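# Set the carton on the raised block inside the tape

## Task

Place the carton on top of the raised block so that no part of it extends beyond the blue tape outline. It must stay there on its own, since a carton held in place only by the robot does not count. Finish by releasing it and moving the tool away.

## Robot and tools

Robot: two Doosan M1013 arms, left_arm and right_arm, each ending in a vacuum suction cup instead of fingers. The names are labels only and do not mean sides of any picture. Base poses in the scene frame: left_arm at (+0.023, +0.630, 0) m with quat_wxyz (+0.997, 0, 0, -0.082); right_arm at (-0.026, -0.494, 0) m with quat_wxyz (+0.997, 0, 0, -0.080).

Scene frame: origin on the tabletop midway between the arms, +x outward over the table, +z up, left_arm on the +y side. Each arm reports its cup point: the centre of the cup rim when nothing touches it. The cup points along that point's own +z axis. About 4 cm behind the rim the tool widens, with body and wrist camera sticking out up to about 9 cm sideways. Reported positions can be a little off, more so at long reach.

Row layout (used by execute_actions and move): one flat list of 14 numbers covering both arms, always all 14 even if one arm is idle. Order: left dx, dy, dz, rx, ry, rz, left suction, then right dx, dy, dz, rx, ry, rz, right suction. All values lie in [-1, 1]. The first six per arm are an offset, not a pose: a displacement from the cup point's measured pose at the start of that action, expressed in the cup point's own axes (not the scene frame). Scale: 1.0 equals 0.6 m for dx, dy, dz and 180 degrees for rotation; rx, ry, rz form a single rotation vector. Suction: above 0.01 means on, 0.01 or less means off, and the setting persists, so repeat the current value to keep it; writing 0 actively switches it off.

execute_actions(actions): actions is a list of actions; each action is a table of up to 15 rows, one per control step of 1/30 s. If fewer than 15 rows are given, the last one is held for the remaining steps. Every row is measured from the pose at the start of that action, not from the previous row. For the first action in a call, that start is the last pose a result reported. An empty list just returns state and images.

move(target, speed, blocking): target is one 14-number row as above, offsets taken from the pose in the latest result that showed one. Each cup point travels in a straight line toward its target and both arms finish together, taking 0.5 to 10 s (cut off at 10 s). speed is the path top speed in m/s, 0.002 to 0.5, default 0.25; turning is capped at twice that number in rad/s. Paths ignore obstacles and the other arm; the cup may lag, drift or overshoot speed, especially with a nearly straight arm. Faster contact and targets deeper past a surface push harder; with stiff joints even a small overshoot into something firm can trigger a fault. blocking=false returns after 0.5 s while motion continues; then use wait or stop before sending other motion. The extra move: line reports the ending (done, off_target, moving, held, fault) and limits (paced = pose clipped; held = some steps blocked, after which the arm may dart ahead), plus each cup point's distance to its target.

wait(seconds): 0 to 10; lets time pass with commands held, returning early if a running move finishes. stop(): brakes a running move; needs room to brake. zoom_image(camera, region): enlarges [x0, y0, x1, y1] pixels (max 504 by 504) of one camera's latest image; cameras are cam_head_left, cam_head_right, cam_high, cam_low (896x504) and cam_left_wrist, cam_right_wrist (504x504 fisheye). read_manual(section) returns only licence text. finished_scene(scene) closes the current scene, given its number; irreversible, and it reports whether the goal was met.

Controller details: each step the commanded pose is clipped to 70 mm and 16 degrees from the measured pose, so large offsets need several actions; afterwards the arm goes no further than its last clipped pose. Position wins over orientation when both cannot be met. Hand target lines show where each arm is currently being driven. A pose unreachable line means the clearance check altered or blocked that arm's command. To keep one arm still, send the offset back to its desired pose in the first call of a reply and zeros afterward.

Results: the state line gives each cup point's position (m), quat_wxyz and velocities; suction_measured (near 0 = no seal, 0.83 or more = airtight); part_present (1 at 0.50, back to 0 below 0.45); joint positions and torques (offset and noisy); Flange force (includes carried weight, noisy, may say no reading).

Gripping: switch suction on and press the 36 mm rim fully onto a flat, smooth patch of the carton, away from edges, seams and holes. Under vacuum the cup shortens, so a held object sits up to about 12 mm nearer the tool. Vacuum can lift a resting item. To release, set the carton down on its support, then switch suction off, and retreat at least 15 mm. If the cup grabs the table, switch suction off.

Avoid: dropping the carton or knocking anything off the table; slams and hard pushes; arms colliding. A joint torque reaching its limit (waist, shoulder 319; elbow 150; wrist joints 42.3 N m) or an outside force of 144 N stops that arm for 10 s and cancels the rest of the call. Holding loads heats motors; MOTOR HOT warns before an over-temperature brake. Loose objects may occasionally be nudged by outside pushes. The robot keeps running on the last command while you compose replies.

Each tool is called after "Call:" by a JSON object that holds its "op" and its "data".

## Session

Call:
{"op": "execute_actions", "data": {"actions": []}}

Scene clock: 0.00 s.
left_arm: end_effector_position=(+0.6630, +0.5226, +0.3617) suction_measured=0.00 part_present=0 end_effector_quat_wxyz=(-0.001, -0.179, +0.984, -0.001) end_effector_velocity=(-0.000, -0.000, -0.001) end_effector_angular_velocity=(-0.001, +0.001, +0.001) | right_arm: end_effector_position=(+0.6148, -0.5981, +0.3630) suction_measured=0.00 part_present=0 end_effector_quat_wxyz=(+0.000, +0.335, +0.942, -0.000) end_effector_velocity=(+0.000, -0.001, +0.000) end_effector_angular_velocity=(-0.000, -0.001, +0.000)
Joint positions: left_arm=[-0.055  0.166  1.621 -0.001  1.354 -0.578] | right_arm=[-0.054  0.166  1.62  -0.     1.355  0.47 ]
Joint velocities: left_arm=[-0.     0.     0.001 -0.001  0.    -0.001] | right_arm=[-0.001  0.    -0.001 -0.     0.    -0.001]
Joint torques (N m, as the joint torque sensors report them, + toward a larger angle): no reading
Flange force (N, the push that the arm receives, along the end effector's own x y z axes): no reading
Hand target (left_arm): +0.663, +0.523, +0.362; -0.001, -0.179, +0.984, -0.001
Hand target (right_arm): +0.615, -0.598, +0.363; +0.000, +0.335, +0.942, -0.000
camera_calibration (this result's frames):
cam_left_wrist: T_world_to_cam=[[0.318715, -0.946718, 0.0463148, 0.269339], [-0.831309, -0.25572, 0.49349, 0.519822], [-0.455352, -0.195784, -0.868518, 0.800565], [0, 0, 0, 1]] pos_world=[0.71083, 0.544655, 0.426304]
cam_right_wrist: T_world_to_cam=[[-0.637644, -0.769483, 0.0361382, -0.0750489], [-0.677594, 0.582578, 0.448854, 0.618401], [-0.366439, 0.261722, -0.892874, 0.792394], [0, 0, 0, 1]] pos_world=[0.661534, -0.625403, 0.432648]

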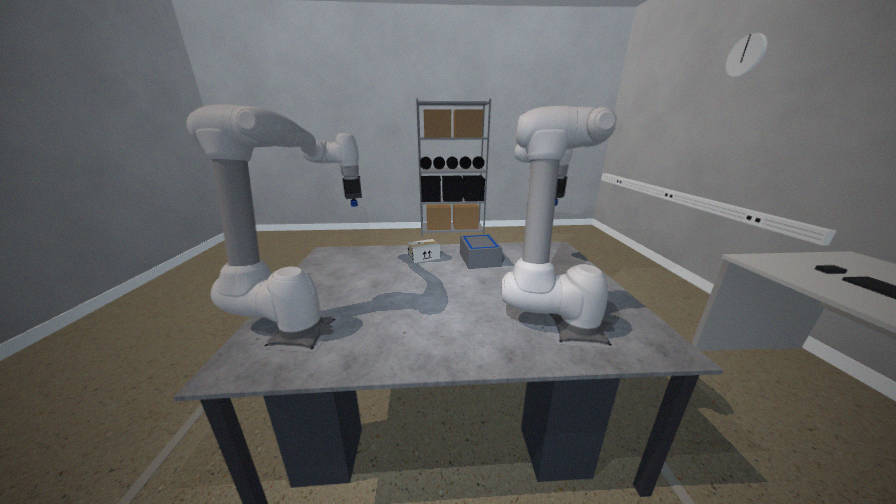

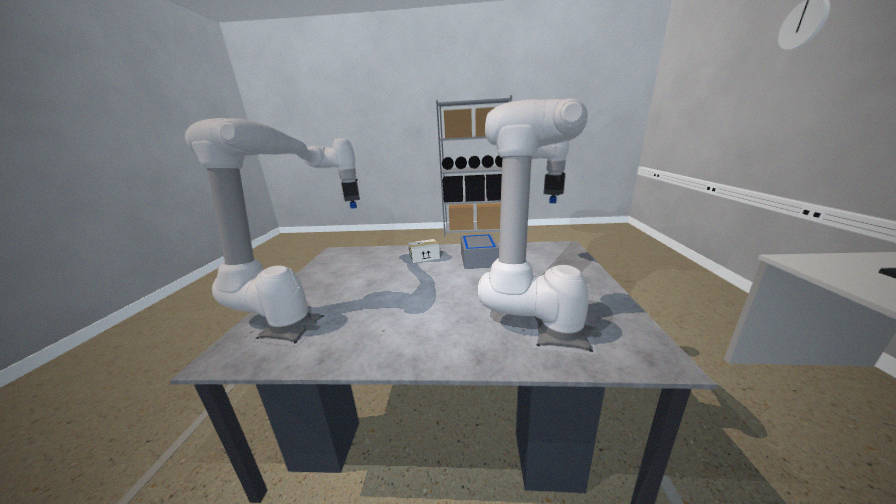

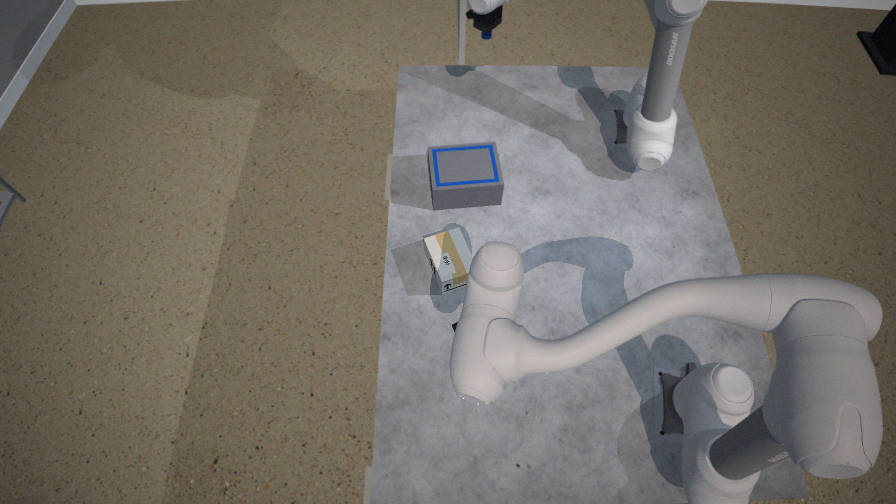

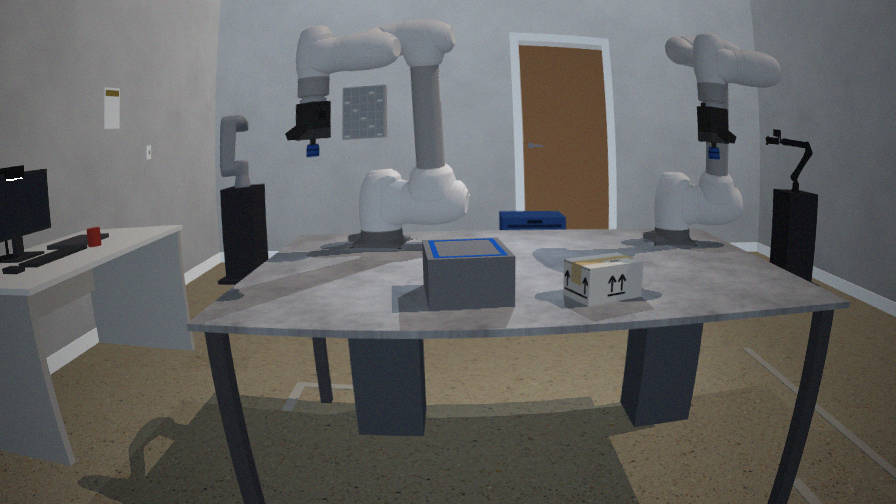

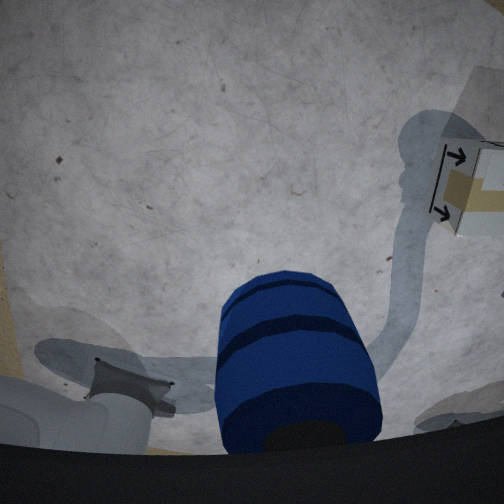

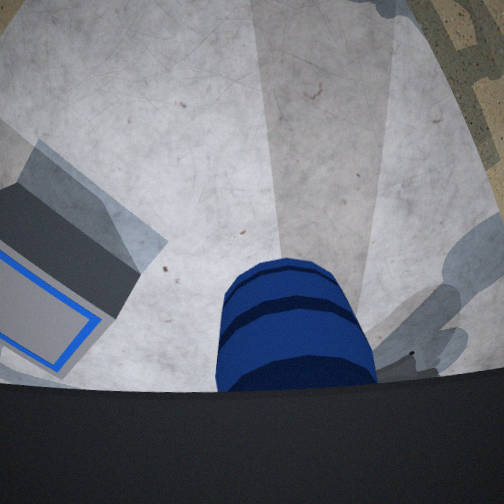

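Call:
{"op": "zoom_image", "data": {"camera": "cam_high", "region": [380, 130, 548, 298]}}

Call:
{"op": "move", "data": {"target": [0.103,-0.633,0.36,0,0,0,0,0,0,0,0,0,0,0], "speed": 0.4}}

Call:
{"op": "zoom_image", "data": {"camera": "cam_low", "region": [500, 180, 700, 330]}}

Region (380, 130, 548, 298) of cam_high's 896x504 image, scaled by 3.000, with more detail than that image has.

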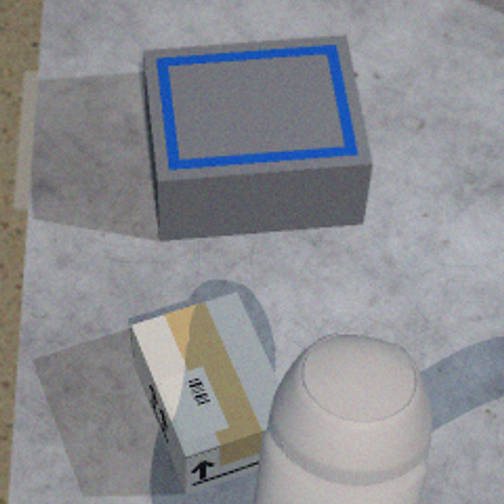

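Scene clock: 2.57 s.
left_arm: end_effector_position=(+0.7380, +0.1455, +0.1459) suction_measured=0.00 part_present=0 end_effector_quat_wxyz=(-0.001, -0.179, +0.984, -0.000) end_effector_velocity=(+0.002, +0.000, -0.001) end_effector_angular_velocity=(+0.002, -0.001, +0.001) | right_arm: end_effector_position=(+0.6148, -0.5981, +0.3630) suction_measured=0.00 part_present=0 end_effector_quat_wxyz=(+0.000, +0.335, +0.942, -0.000) end_effector_velocity=(+0.000, -0.000, -0.001) end_effector_angular_velocity=(+0.000, +0.001, +0.001)
Joint positions: left_arm=[-0.471  0.61   1.39  -0.001  1.142 -0.994] | right_arm=[-0.054  0.166  1.62  -0.     1.355  0.47 ]
Joint velocities: left_arm=[ 0.001  0.002 -0.003  0.002  0.001 -0.001] | right_arm=[-0.     0.001  0.     0.     0.    -0.002]
Joint torques (N m, as the joint torque sensors report them, + toward a larger angle): left_arm=[ -3.71 -89.31 -34.41   4.12  -0.25  -0.22] | right_arm=[  1.52 -60.39 -39.5    4.05   0.24   0.21]
Flange force (N, the push that the arm receives, along the end effector's own x y z axes): left_arm=[-2.3 5.0 -6.5] | right_arm=[-6.6 0.8 1.8]
Hand target (left_arm): +0.738, +0.145, +0.146; -0.001, -0.179, +0.984, -0.000
Hand target (right_arm): +0.615, -0.598, +0.363; +0.000, +0.335, +0.942, -0.000
Off the commanded pose (left_arm): 0.001 m, 0 deg.
Off the commanded pose (right_arm): 0.000 m, 0 deg.
move: done
camera_calibration (this result's frames):
cam_left_wrist: T_world_to_cam=[[0.31905, -0.94663, 0.0458194, -0.101722], [-0.831082, -0.256214, 0.493616, 0.592058], [-0.455532, -0.195568, -0.868472, 0.573618], [0, 0, 0, 1]] pos_world=[0.785805, 0.167581, 0.210583]
cam_right_wrist: T_world_to_cam=[[-0.637644, -0.769483, 0.0361381, -0.0750488], [-0.677594, 0.582578, 0.448854, 0.618401], [-0.366439, 0.261722, -0.892874, 0.792394], [0, 0, 0, 1]] pos_world=[0.661534, -0.625402, 0.432648]

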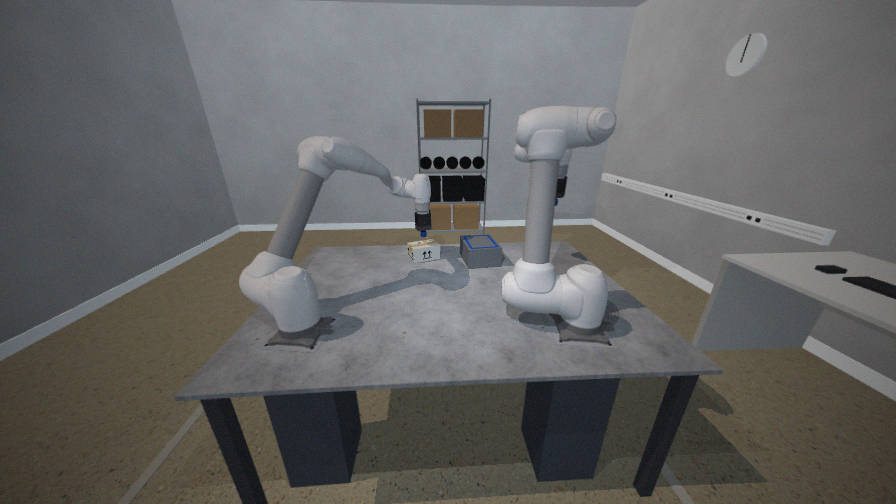

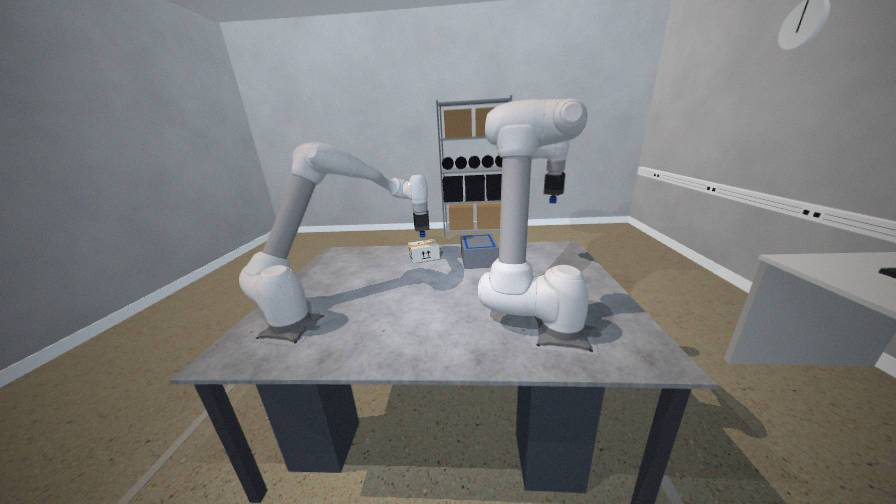

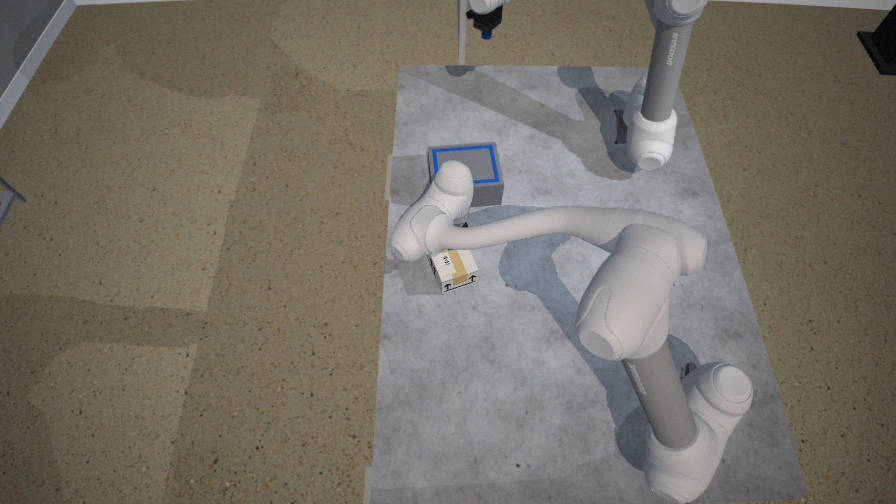

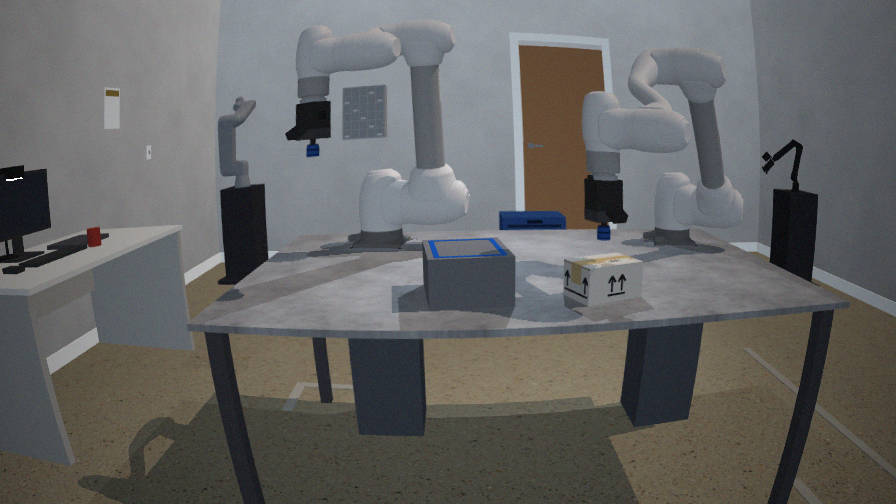

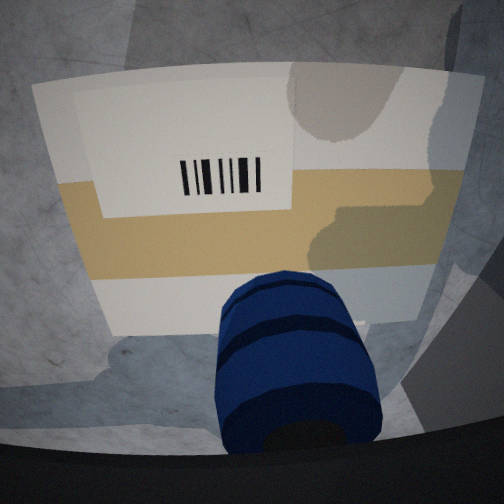

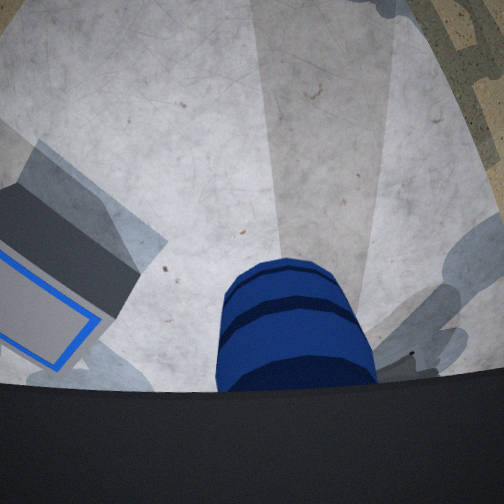

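Region (500, 180, 700, 330) of cam_low's 896x504 image, scaled by 2.520, with more detail than that image has; it fills the top 378 rows of this view, and the rest is white.

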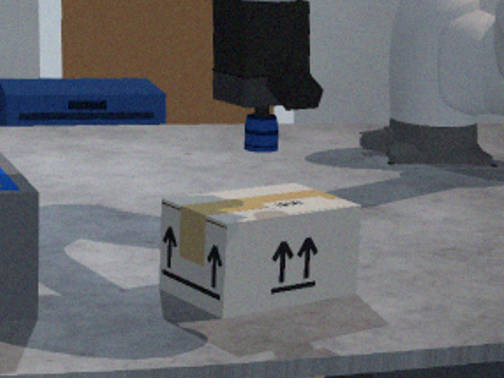

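Call:
{"op": "move", "data": {"target": [-0.004,0.004,0.093,0,0,0,1,0,0,0,0,0,0,0], "speed": 0.045}}

Scene clock: 4.57 s.
left_arm: end_effector_position=(+0.7394, +0.1486, +0.0902) suction_measured=0.93 part_present=1 end_effector_quat_wxyz=(-0.001, -0.179, +0.984, -0.000) end_effector_velocity=(+0.000, -0.001, +0.000) end_effector_angular_velocity=(-0.002, -0.001, +0.001) | right_arm: end_effector_position=(+0.6148, -0.5981, +0.3630) suction_measured=0.00 part_present=0 end_effector_quat_wxyz=(+0.000, +0.335, +0.942, -0.000) end_effector_velocity=(-0.000, -0.000, -0.001) end_effector_angular_velocity=(+0.000, +0.002, +0.000)
Joint positions: left_arm=[-0.467  0.651  1.431 -0.001  1.06  -0.99 ] | right_arm=[-0.054  0.166  1.62  -0.     1.355  0.47 ]
Joint velocities: left_arm=[-0.     0.    -0.001 -0.001 -0.001 -0.001] | right_arm=[-0.     0.001  0.001 -0.    -0.    -0.   ]
Joint torques (N m, as the joint torque sensors report them, + toward a larger angle): left_arm=[ -5.06 -97.98 -35.88   4.01   0.86  -0.22] | right_arm=[  0.32 -59.23 -39.52   4.    -0.03   0.  ]
Flange force (N, the push that the arm receives, along the end effector's own x y z axes): left_arm=[-4.2 4.6 2.3] | right_arm=[-4.6 1.9 1.5]
Hand target (left_arm): +0.739, +0.149, +0.090; -0.001, -0.179, +0.984, -0.000
Hand target (right_arm): +0.615, -0.598, +0.363; +0.000, +0.335, +0.942, -0.000
Off the commanded pose (left_arm): 0.000 m, 0 deg.
Off the commanded pose (right_arm): 0.000 m, 0 deg.
move: done
camera_calibration (this result's frames):
cam_left_wrist: T_world_to_cam=[[0.319142, -0.946597, 0.0458597, -0.0967916], [-0.831117, -0.256299, 0.493513, 0.621614], [-0.455404, -0.195616, -0.868528, 0.526407], [0, 0, 0, 1]] pos_world=[0.787252, 0.17067, 0.154863]
cam_right_wrist: T_world_to_cam=[[-0.637644, -0.769483, 0.0361384, -0.075049], [-0.677593, 0.582578, 0.448854, 0.618401], [-0.366439, 0.261722, -0.892874, 0.792394], [0, 0, 0, 1]] pos_world=[0.661534, -0.625403, 0.432648]

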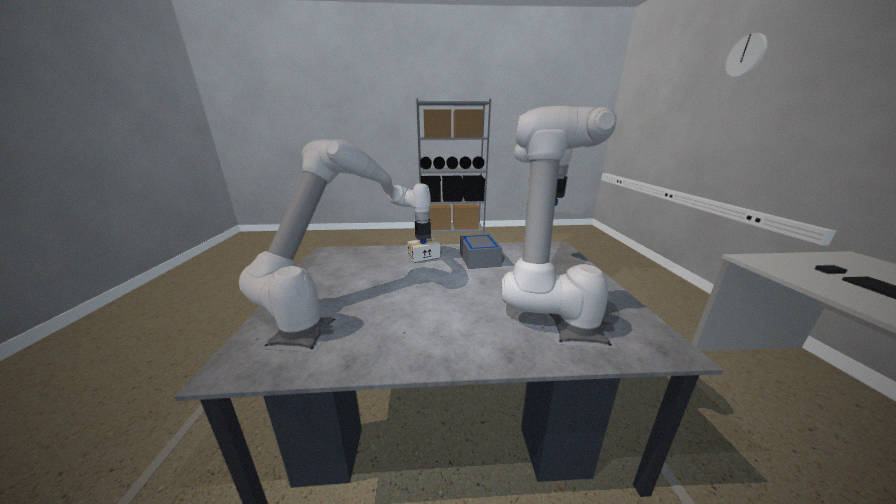

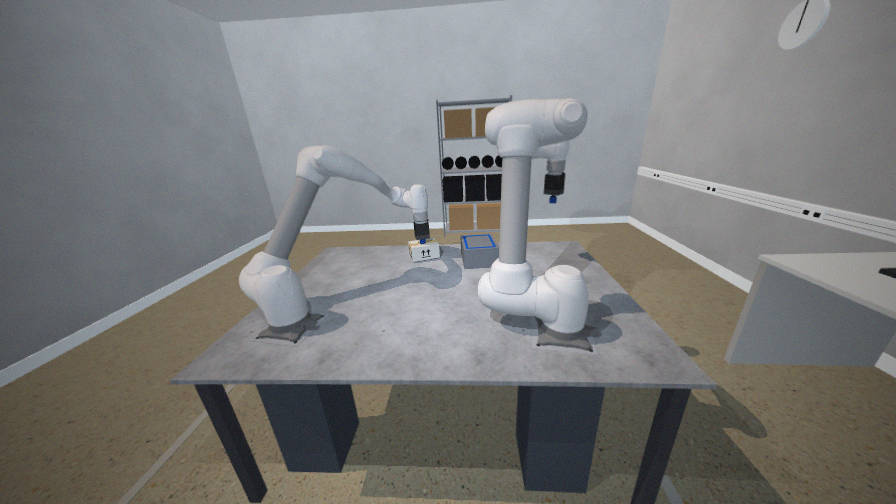

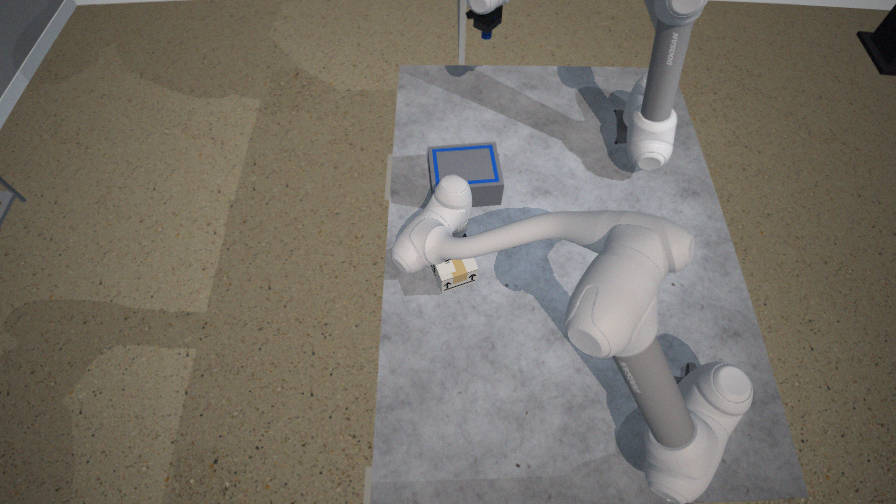

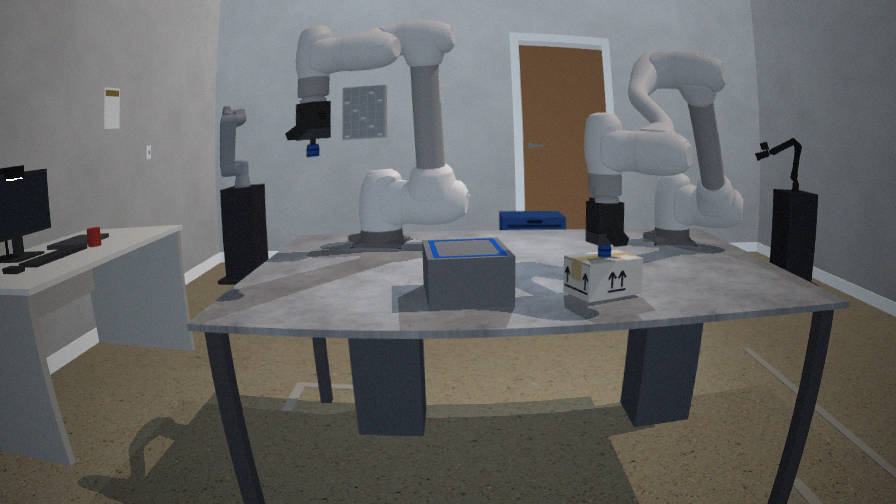

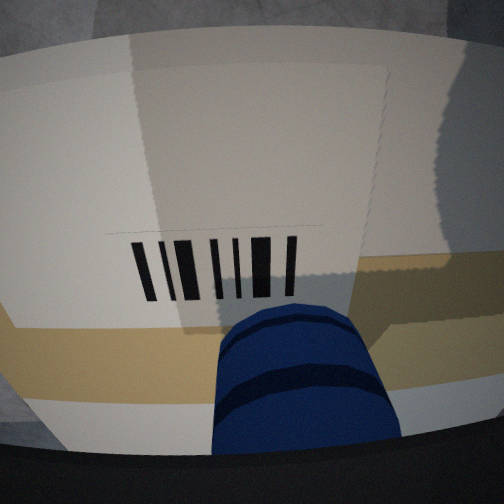

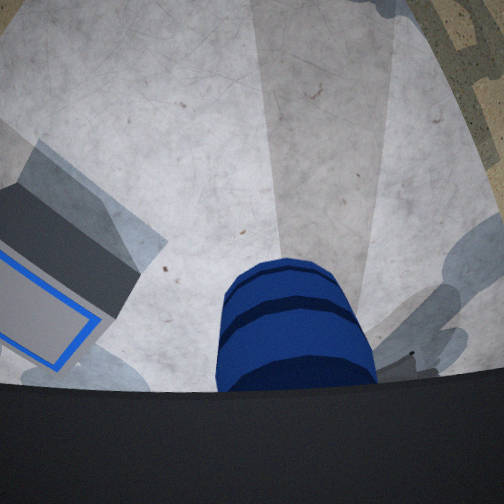

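Call:
{"op": "move", "data": {"target": [0,0,-0.24,0,0,-0.1667,1,0,0,0,0,0,0,0], "speed": 0.25}}

Call:
{"op": "move", "data": {"target": [0.493,-0.29,0,0,0,-0.2555,1,0,0,0,0,0,0,0], "speed": 0.25}}

Call:
{"op": "zoom_image", "data": {"camera": "cam_low", "region": [370, 140, 570, 320]}}

Call:
{"op": "zoom_image", "data": {"camera": "cam_high", "region": [390, 80, 540, 230]}}

Call:
{"op": "zoom_image", "data": {"camera": "cam_head_left", "region": [435, 190, 525, 280]}}

Scene clock: 7.67 s.
left_arm: end_effector_position=(+0.7395, +0.1488, +0.2341) suction_measured=1.00 part_present=1 end_effector_quat_wxyz=(-0.001, -0.427, +0.904, -0.000) end_effector_velocity=(-0.000, -0.001, +0.001) end_effector_angular_velocity=(+0.001, -0.001, +0.002) | right_arm: end_effector_position=(+0.6148, -0.5981, +0.3630) suction_measured=0.00 part_present=0 end_effector_quat_wxyz=(+0.000, +0.335, +0.942, -0.000) end_effector_velocity=(-0.000, +0.000, -0.001) end_effector_angular_velocity=(+0.000, +0.001, -0.000)
Joint positions: left_arm=[-0.466  0.558  1.308 -0.001  1.276 -1.514] | right_arm=[-0.054  0.166  1.62  -0.     1.355  0.47 ]
Joint velocities: left_arm=[-0.002 -0.    -0.002  0.001  0.002 -0.004] | right_arm=[ 0.     0.001  0.001 -0.    -0.001  0.001]
Joint torques (N m, as the joint torque sensors report them, + toward a larger angle): left_arm=[ -3.43 -92.31 -41.36   4.78   0.66   0.05] | right_arm=[  1.23 -60.24 -38.95   4.16   0.32   0.09]
Flange force (N, the push that the arm receives, along the end effector's own x y z axes): left_arm=[-3.3 8.6 3.9] | right_arm=[-6.7 1.8 1.2]
Hand target (left_arm): +0.739, +0.149, +0.234; -0.001, -0.427, +0.904, -0.000
Hand target (right_arm): +0.615, -0.598, +0.363; +0.000, +0.335, +0.942, -0.000
Off the commanded pose (left_arm): 0.000 m, 0 deg.
Off the commanded pose (right_arm): 0.000 m, 0 deg.
move: done
camera_calibration (this result's frames):
cam_left_wrist: T_world_to_cam=[[0.74963, -0.660312, 0.0451969, -0.46402], [-0.591379, -0.63758, 0.493723, 0.430124], [-0.297194, -0.396838, -0.868444, 0.564348], [0, 0, 0, 1]] pos_world=[0.76993, 0.191795, 0.298715]
cam_right_wrist: T_world_to_cam=[[-0.637644, -0.769483, 0.0361381, -0.0750486], [-0.677593, 0.582578, 0.448854, 0.618401], [-0.366439, 0.261722, -0.892874, 0.792394], [0, 0, 0, 1]] pos_world=[0.661534, -0.625403, 0.432648]

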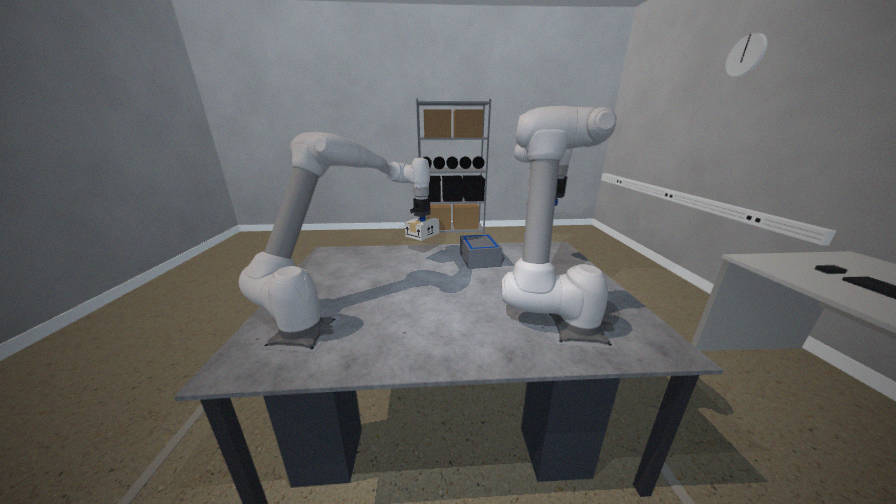

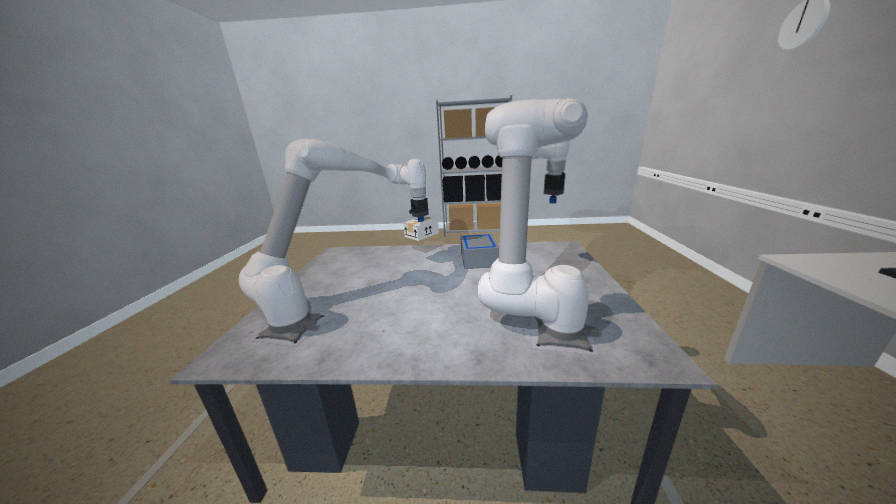

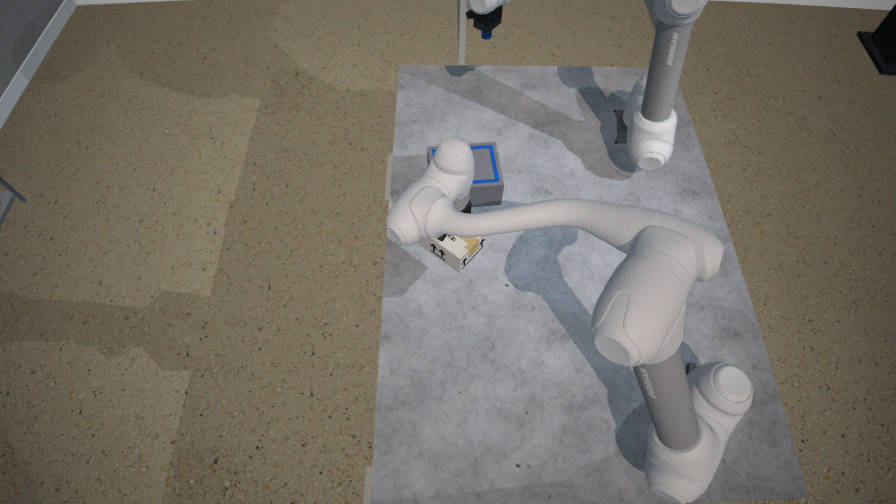

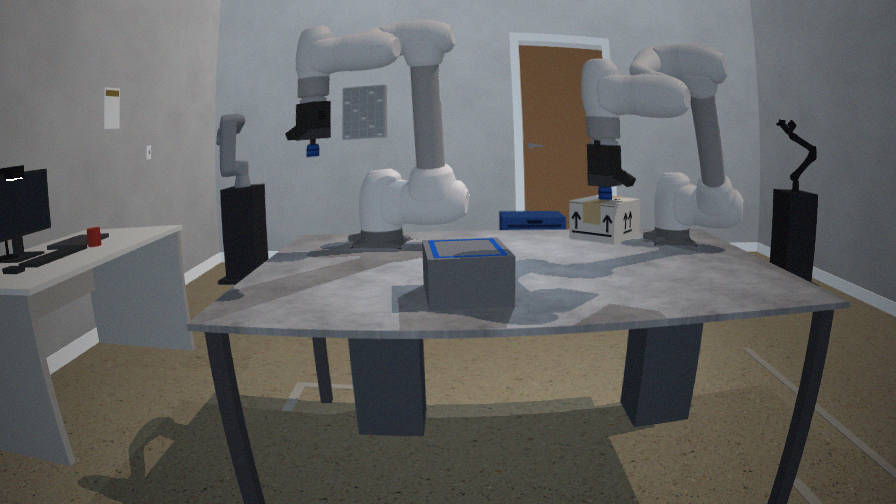

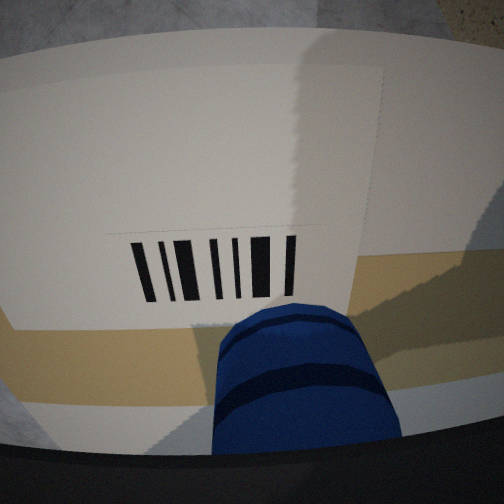

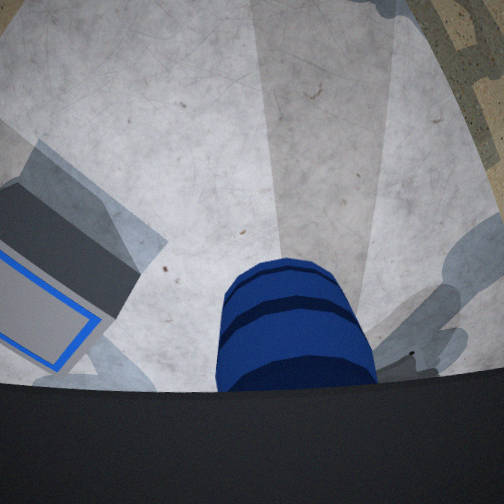

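Scene clock: 9.77 s.
left_arm: end_effector_position=(+0.6856, -0.1899, +0.2343) suction_measured=1.00 part_present=1 end_effector_quat_wxyz=(+0.001, +0.746, -0.665, -0.000) end_effector_velocity=(+0.001, -0.000, -0.000) end_effector_angular_velocity=(+0.001, +0.002, +0.001) | right_arm: end_effector_position=(+0.6148, -0.5981, +0.3630) suction_measured=0.00 part_present=0 end_effector_quat_wxyz=(+0.000, +0.335, +0.942, -0.000) end_effector_velocity=(-0.000, +0.000, -0.000) end_effector_angular_velocity=(+0.000, +0.001, -0.001)
Joint positions: left_arm=[-0.759  0.926  0.661 -0.001  1.555 -2.609] | right_arm=[-0.054  0.166  1.62  -0.     1.355  0.47 ]
Joint velocities: left_arm=[ 0.     0.004 -0.006 -0.001  0.005 -0.001] | right_arm=[ 0.001  0.     0.001 -0.    -0.     0.001]
Joint torques (N m, as the joint torque sensors report them, + toward a larger angle): left_arm=[  -1.89 -121.67  -42.      4.87    0.15    0.29] | right_arm=[  1.74 -60.22 -39.23   4.11   0.21   0.11]
Flange force (N, the push that the arm receives, along the end effector's own x y z axes): left_arm=[-9.2 3.9 2.9] | right_arm=[-6.8 0.9 1.8]
Hand target (left_arm): +0.686, -0.190, +0.234; +0.001, +0.746, -0.665, -0.000
Hand target (right_arm): +0.615, -0.598, +0.363; +0.000, +0.335, +0.942, -0.000
Off the commanded pose (left_arm): 0.001 m, 0 deg.
Off the commanded pose (right_arm): 0.000 m, 0 deg.
move: done
camera_calibration (this result's frames):
cam_left_wrist: T_world_to_cam=[[0.995824, 0.079915, 0.0441481, -0.675285], [0.0478524, -0.868677, 0.493062, -0.299828], [0.0777535, -0.48889, -0.868873, 0.13962], [0, 0, 0, 1]] pos_world=[0.675956, -0.13823, 0.298959]
cam_right_wrist: T_world_to_cam=[[-0.637644, -0.769483, 0.0361382, -0.0750487], [-0.677593, 0.582578, 0.448854, 0.618401], [-0.366439, 0.261722, -0.892874, 0.792394], [0, 0, 0, 1]] pos_world=[0.661534, -0.625403, 0.432648]

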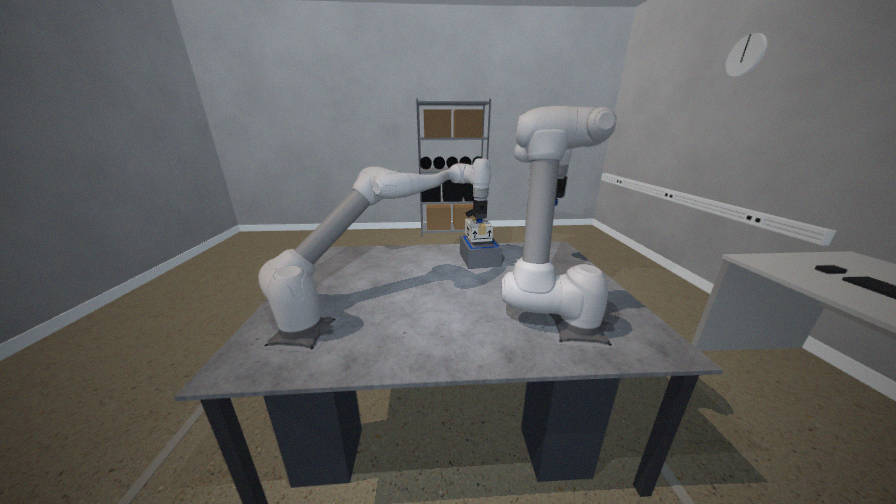

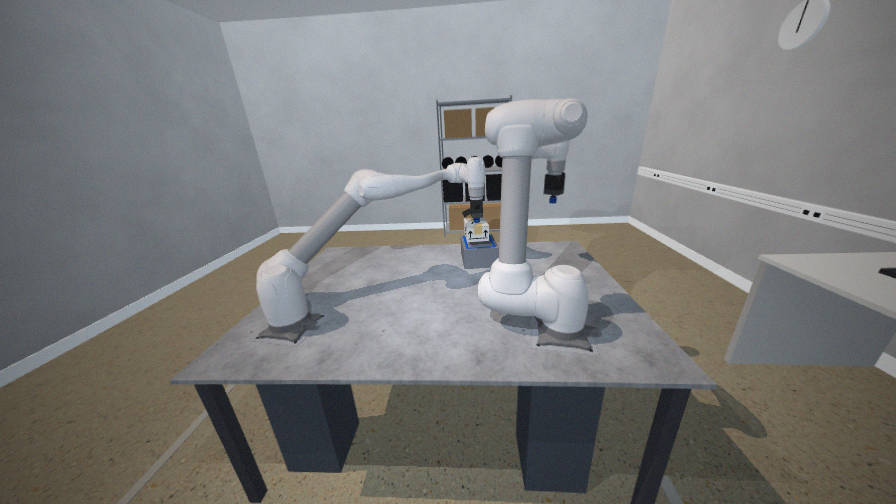

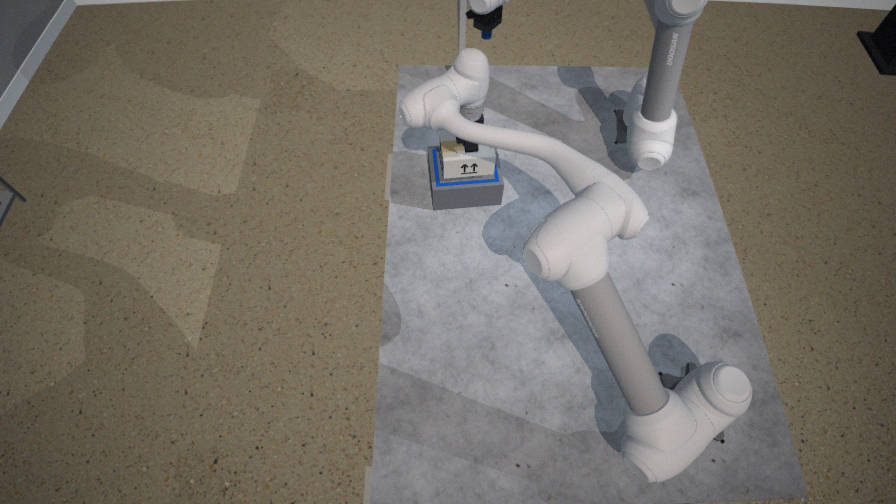

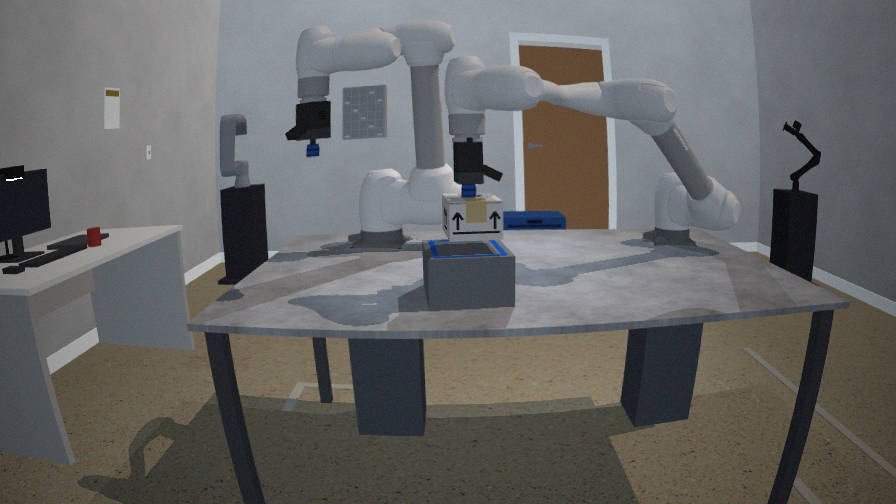

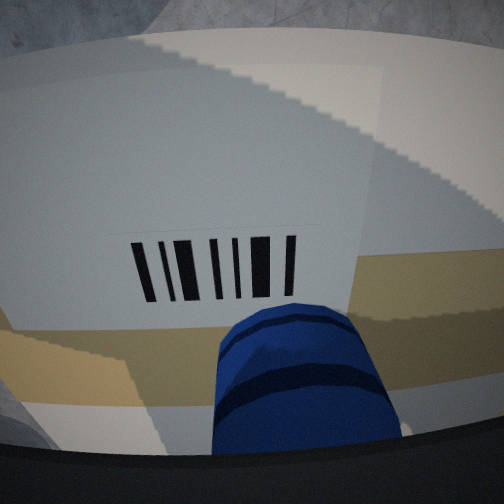

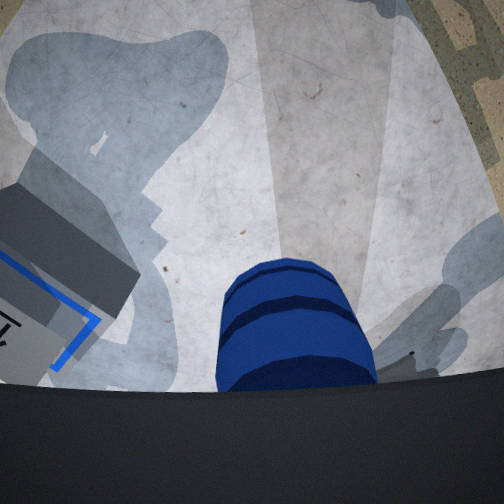

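Region (370, 140, 570, 320) of cam_low's 896x504 image, scaled by 2.520, with more detail than that image has; it fills the top 454 rows of this view, and the rest is white.

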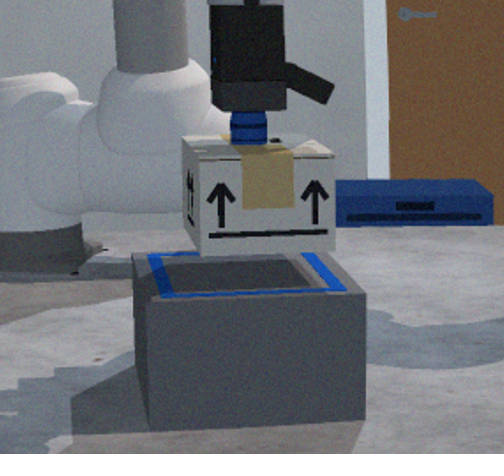

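Region (390, 80, 540, 230) of cam_high's 896x504 image, scaled by 3.360, with more detail than that image has.

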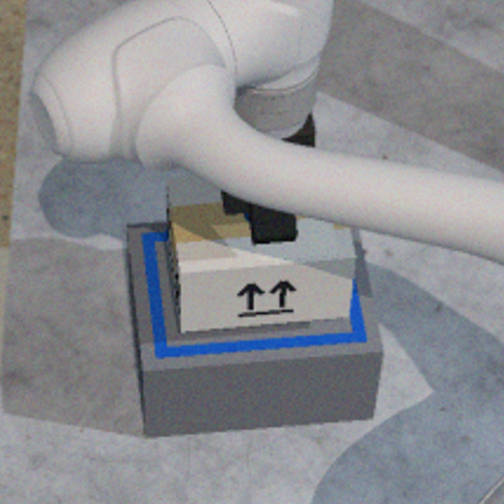

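Region (435, 190, 525, 280) of cam_head_left's 896x504 image, scaled by 5.600, with more detail than that image has.

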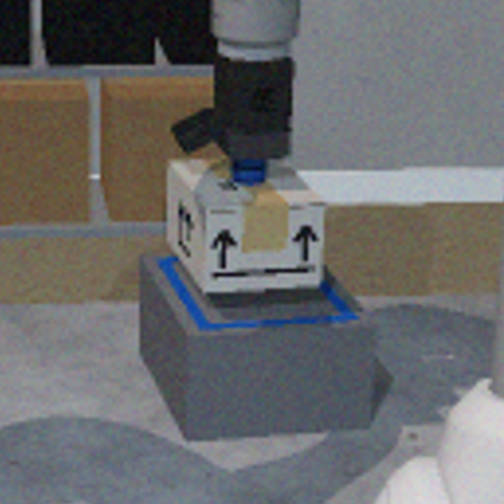

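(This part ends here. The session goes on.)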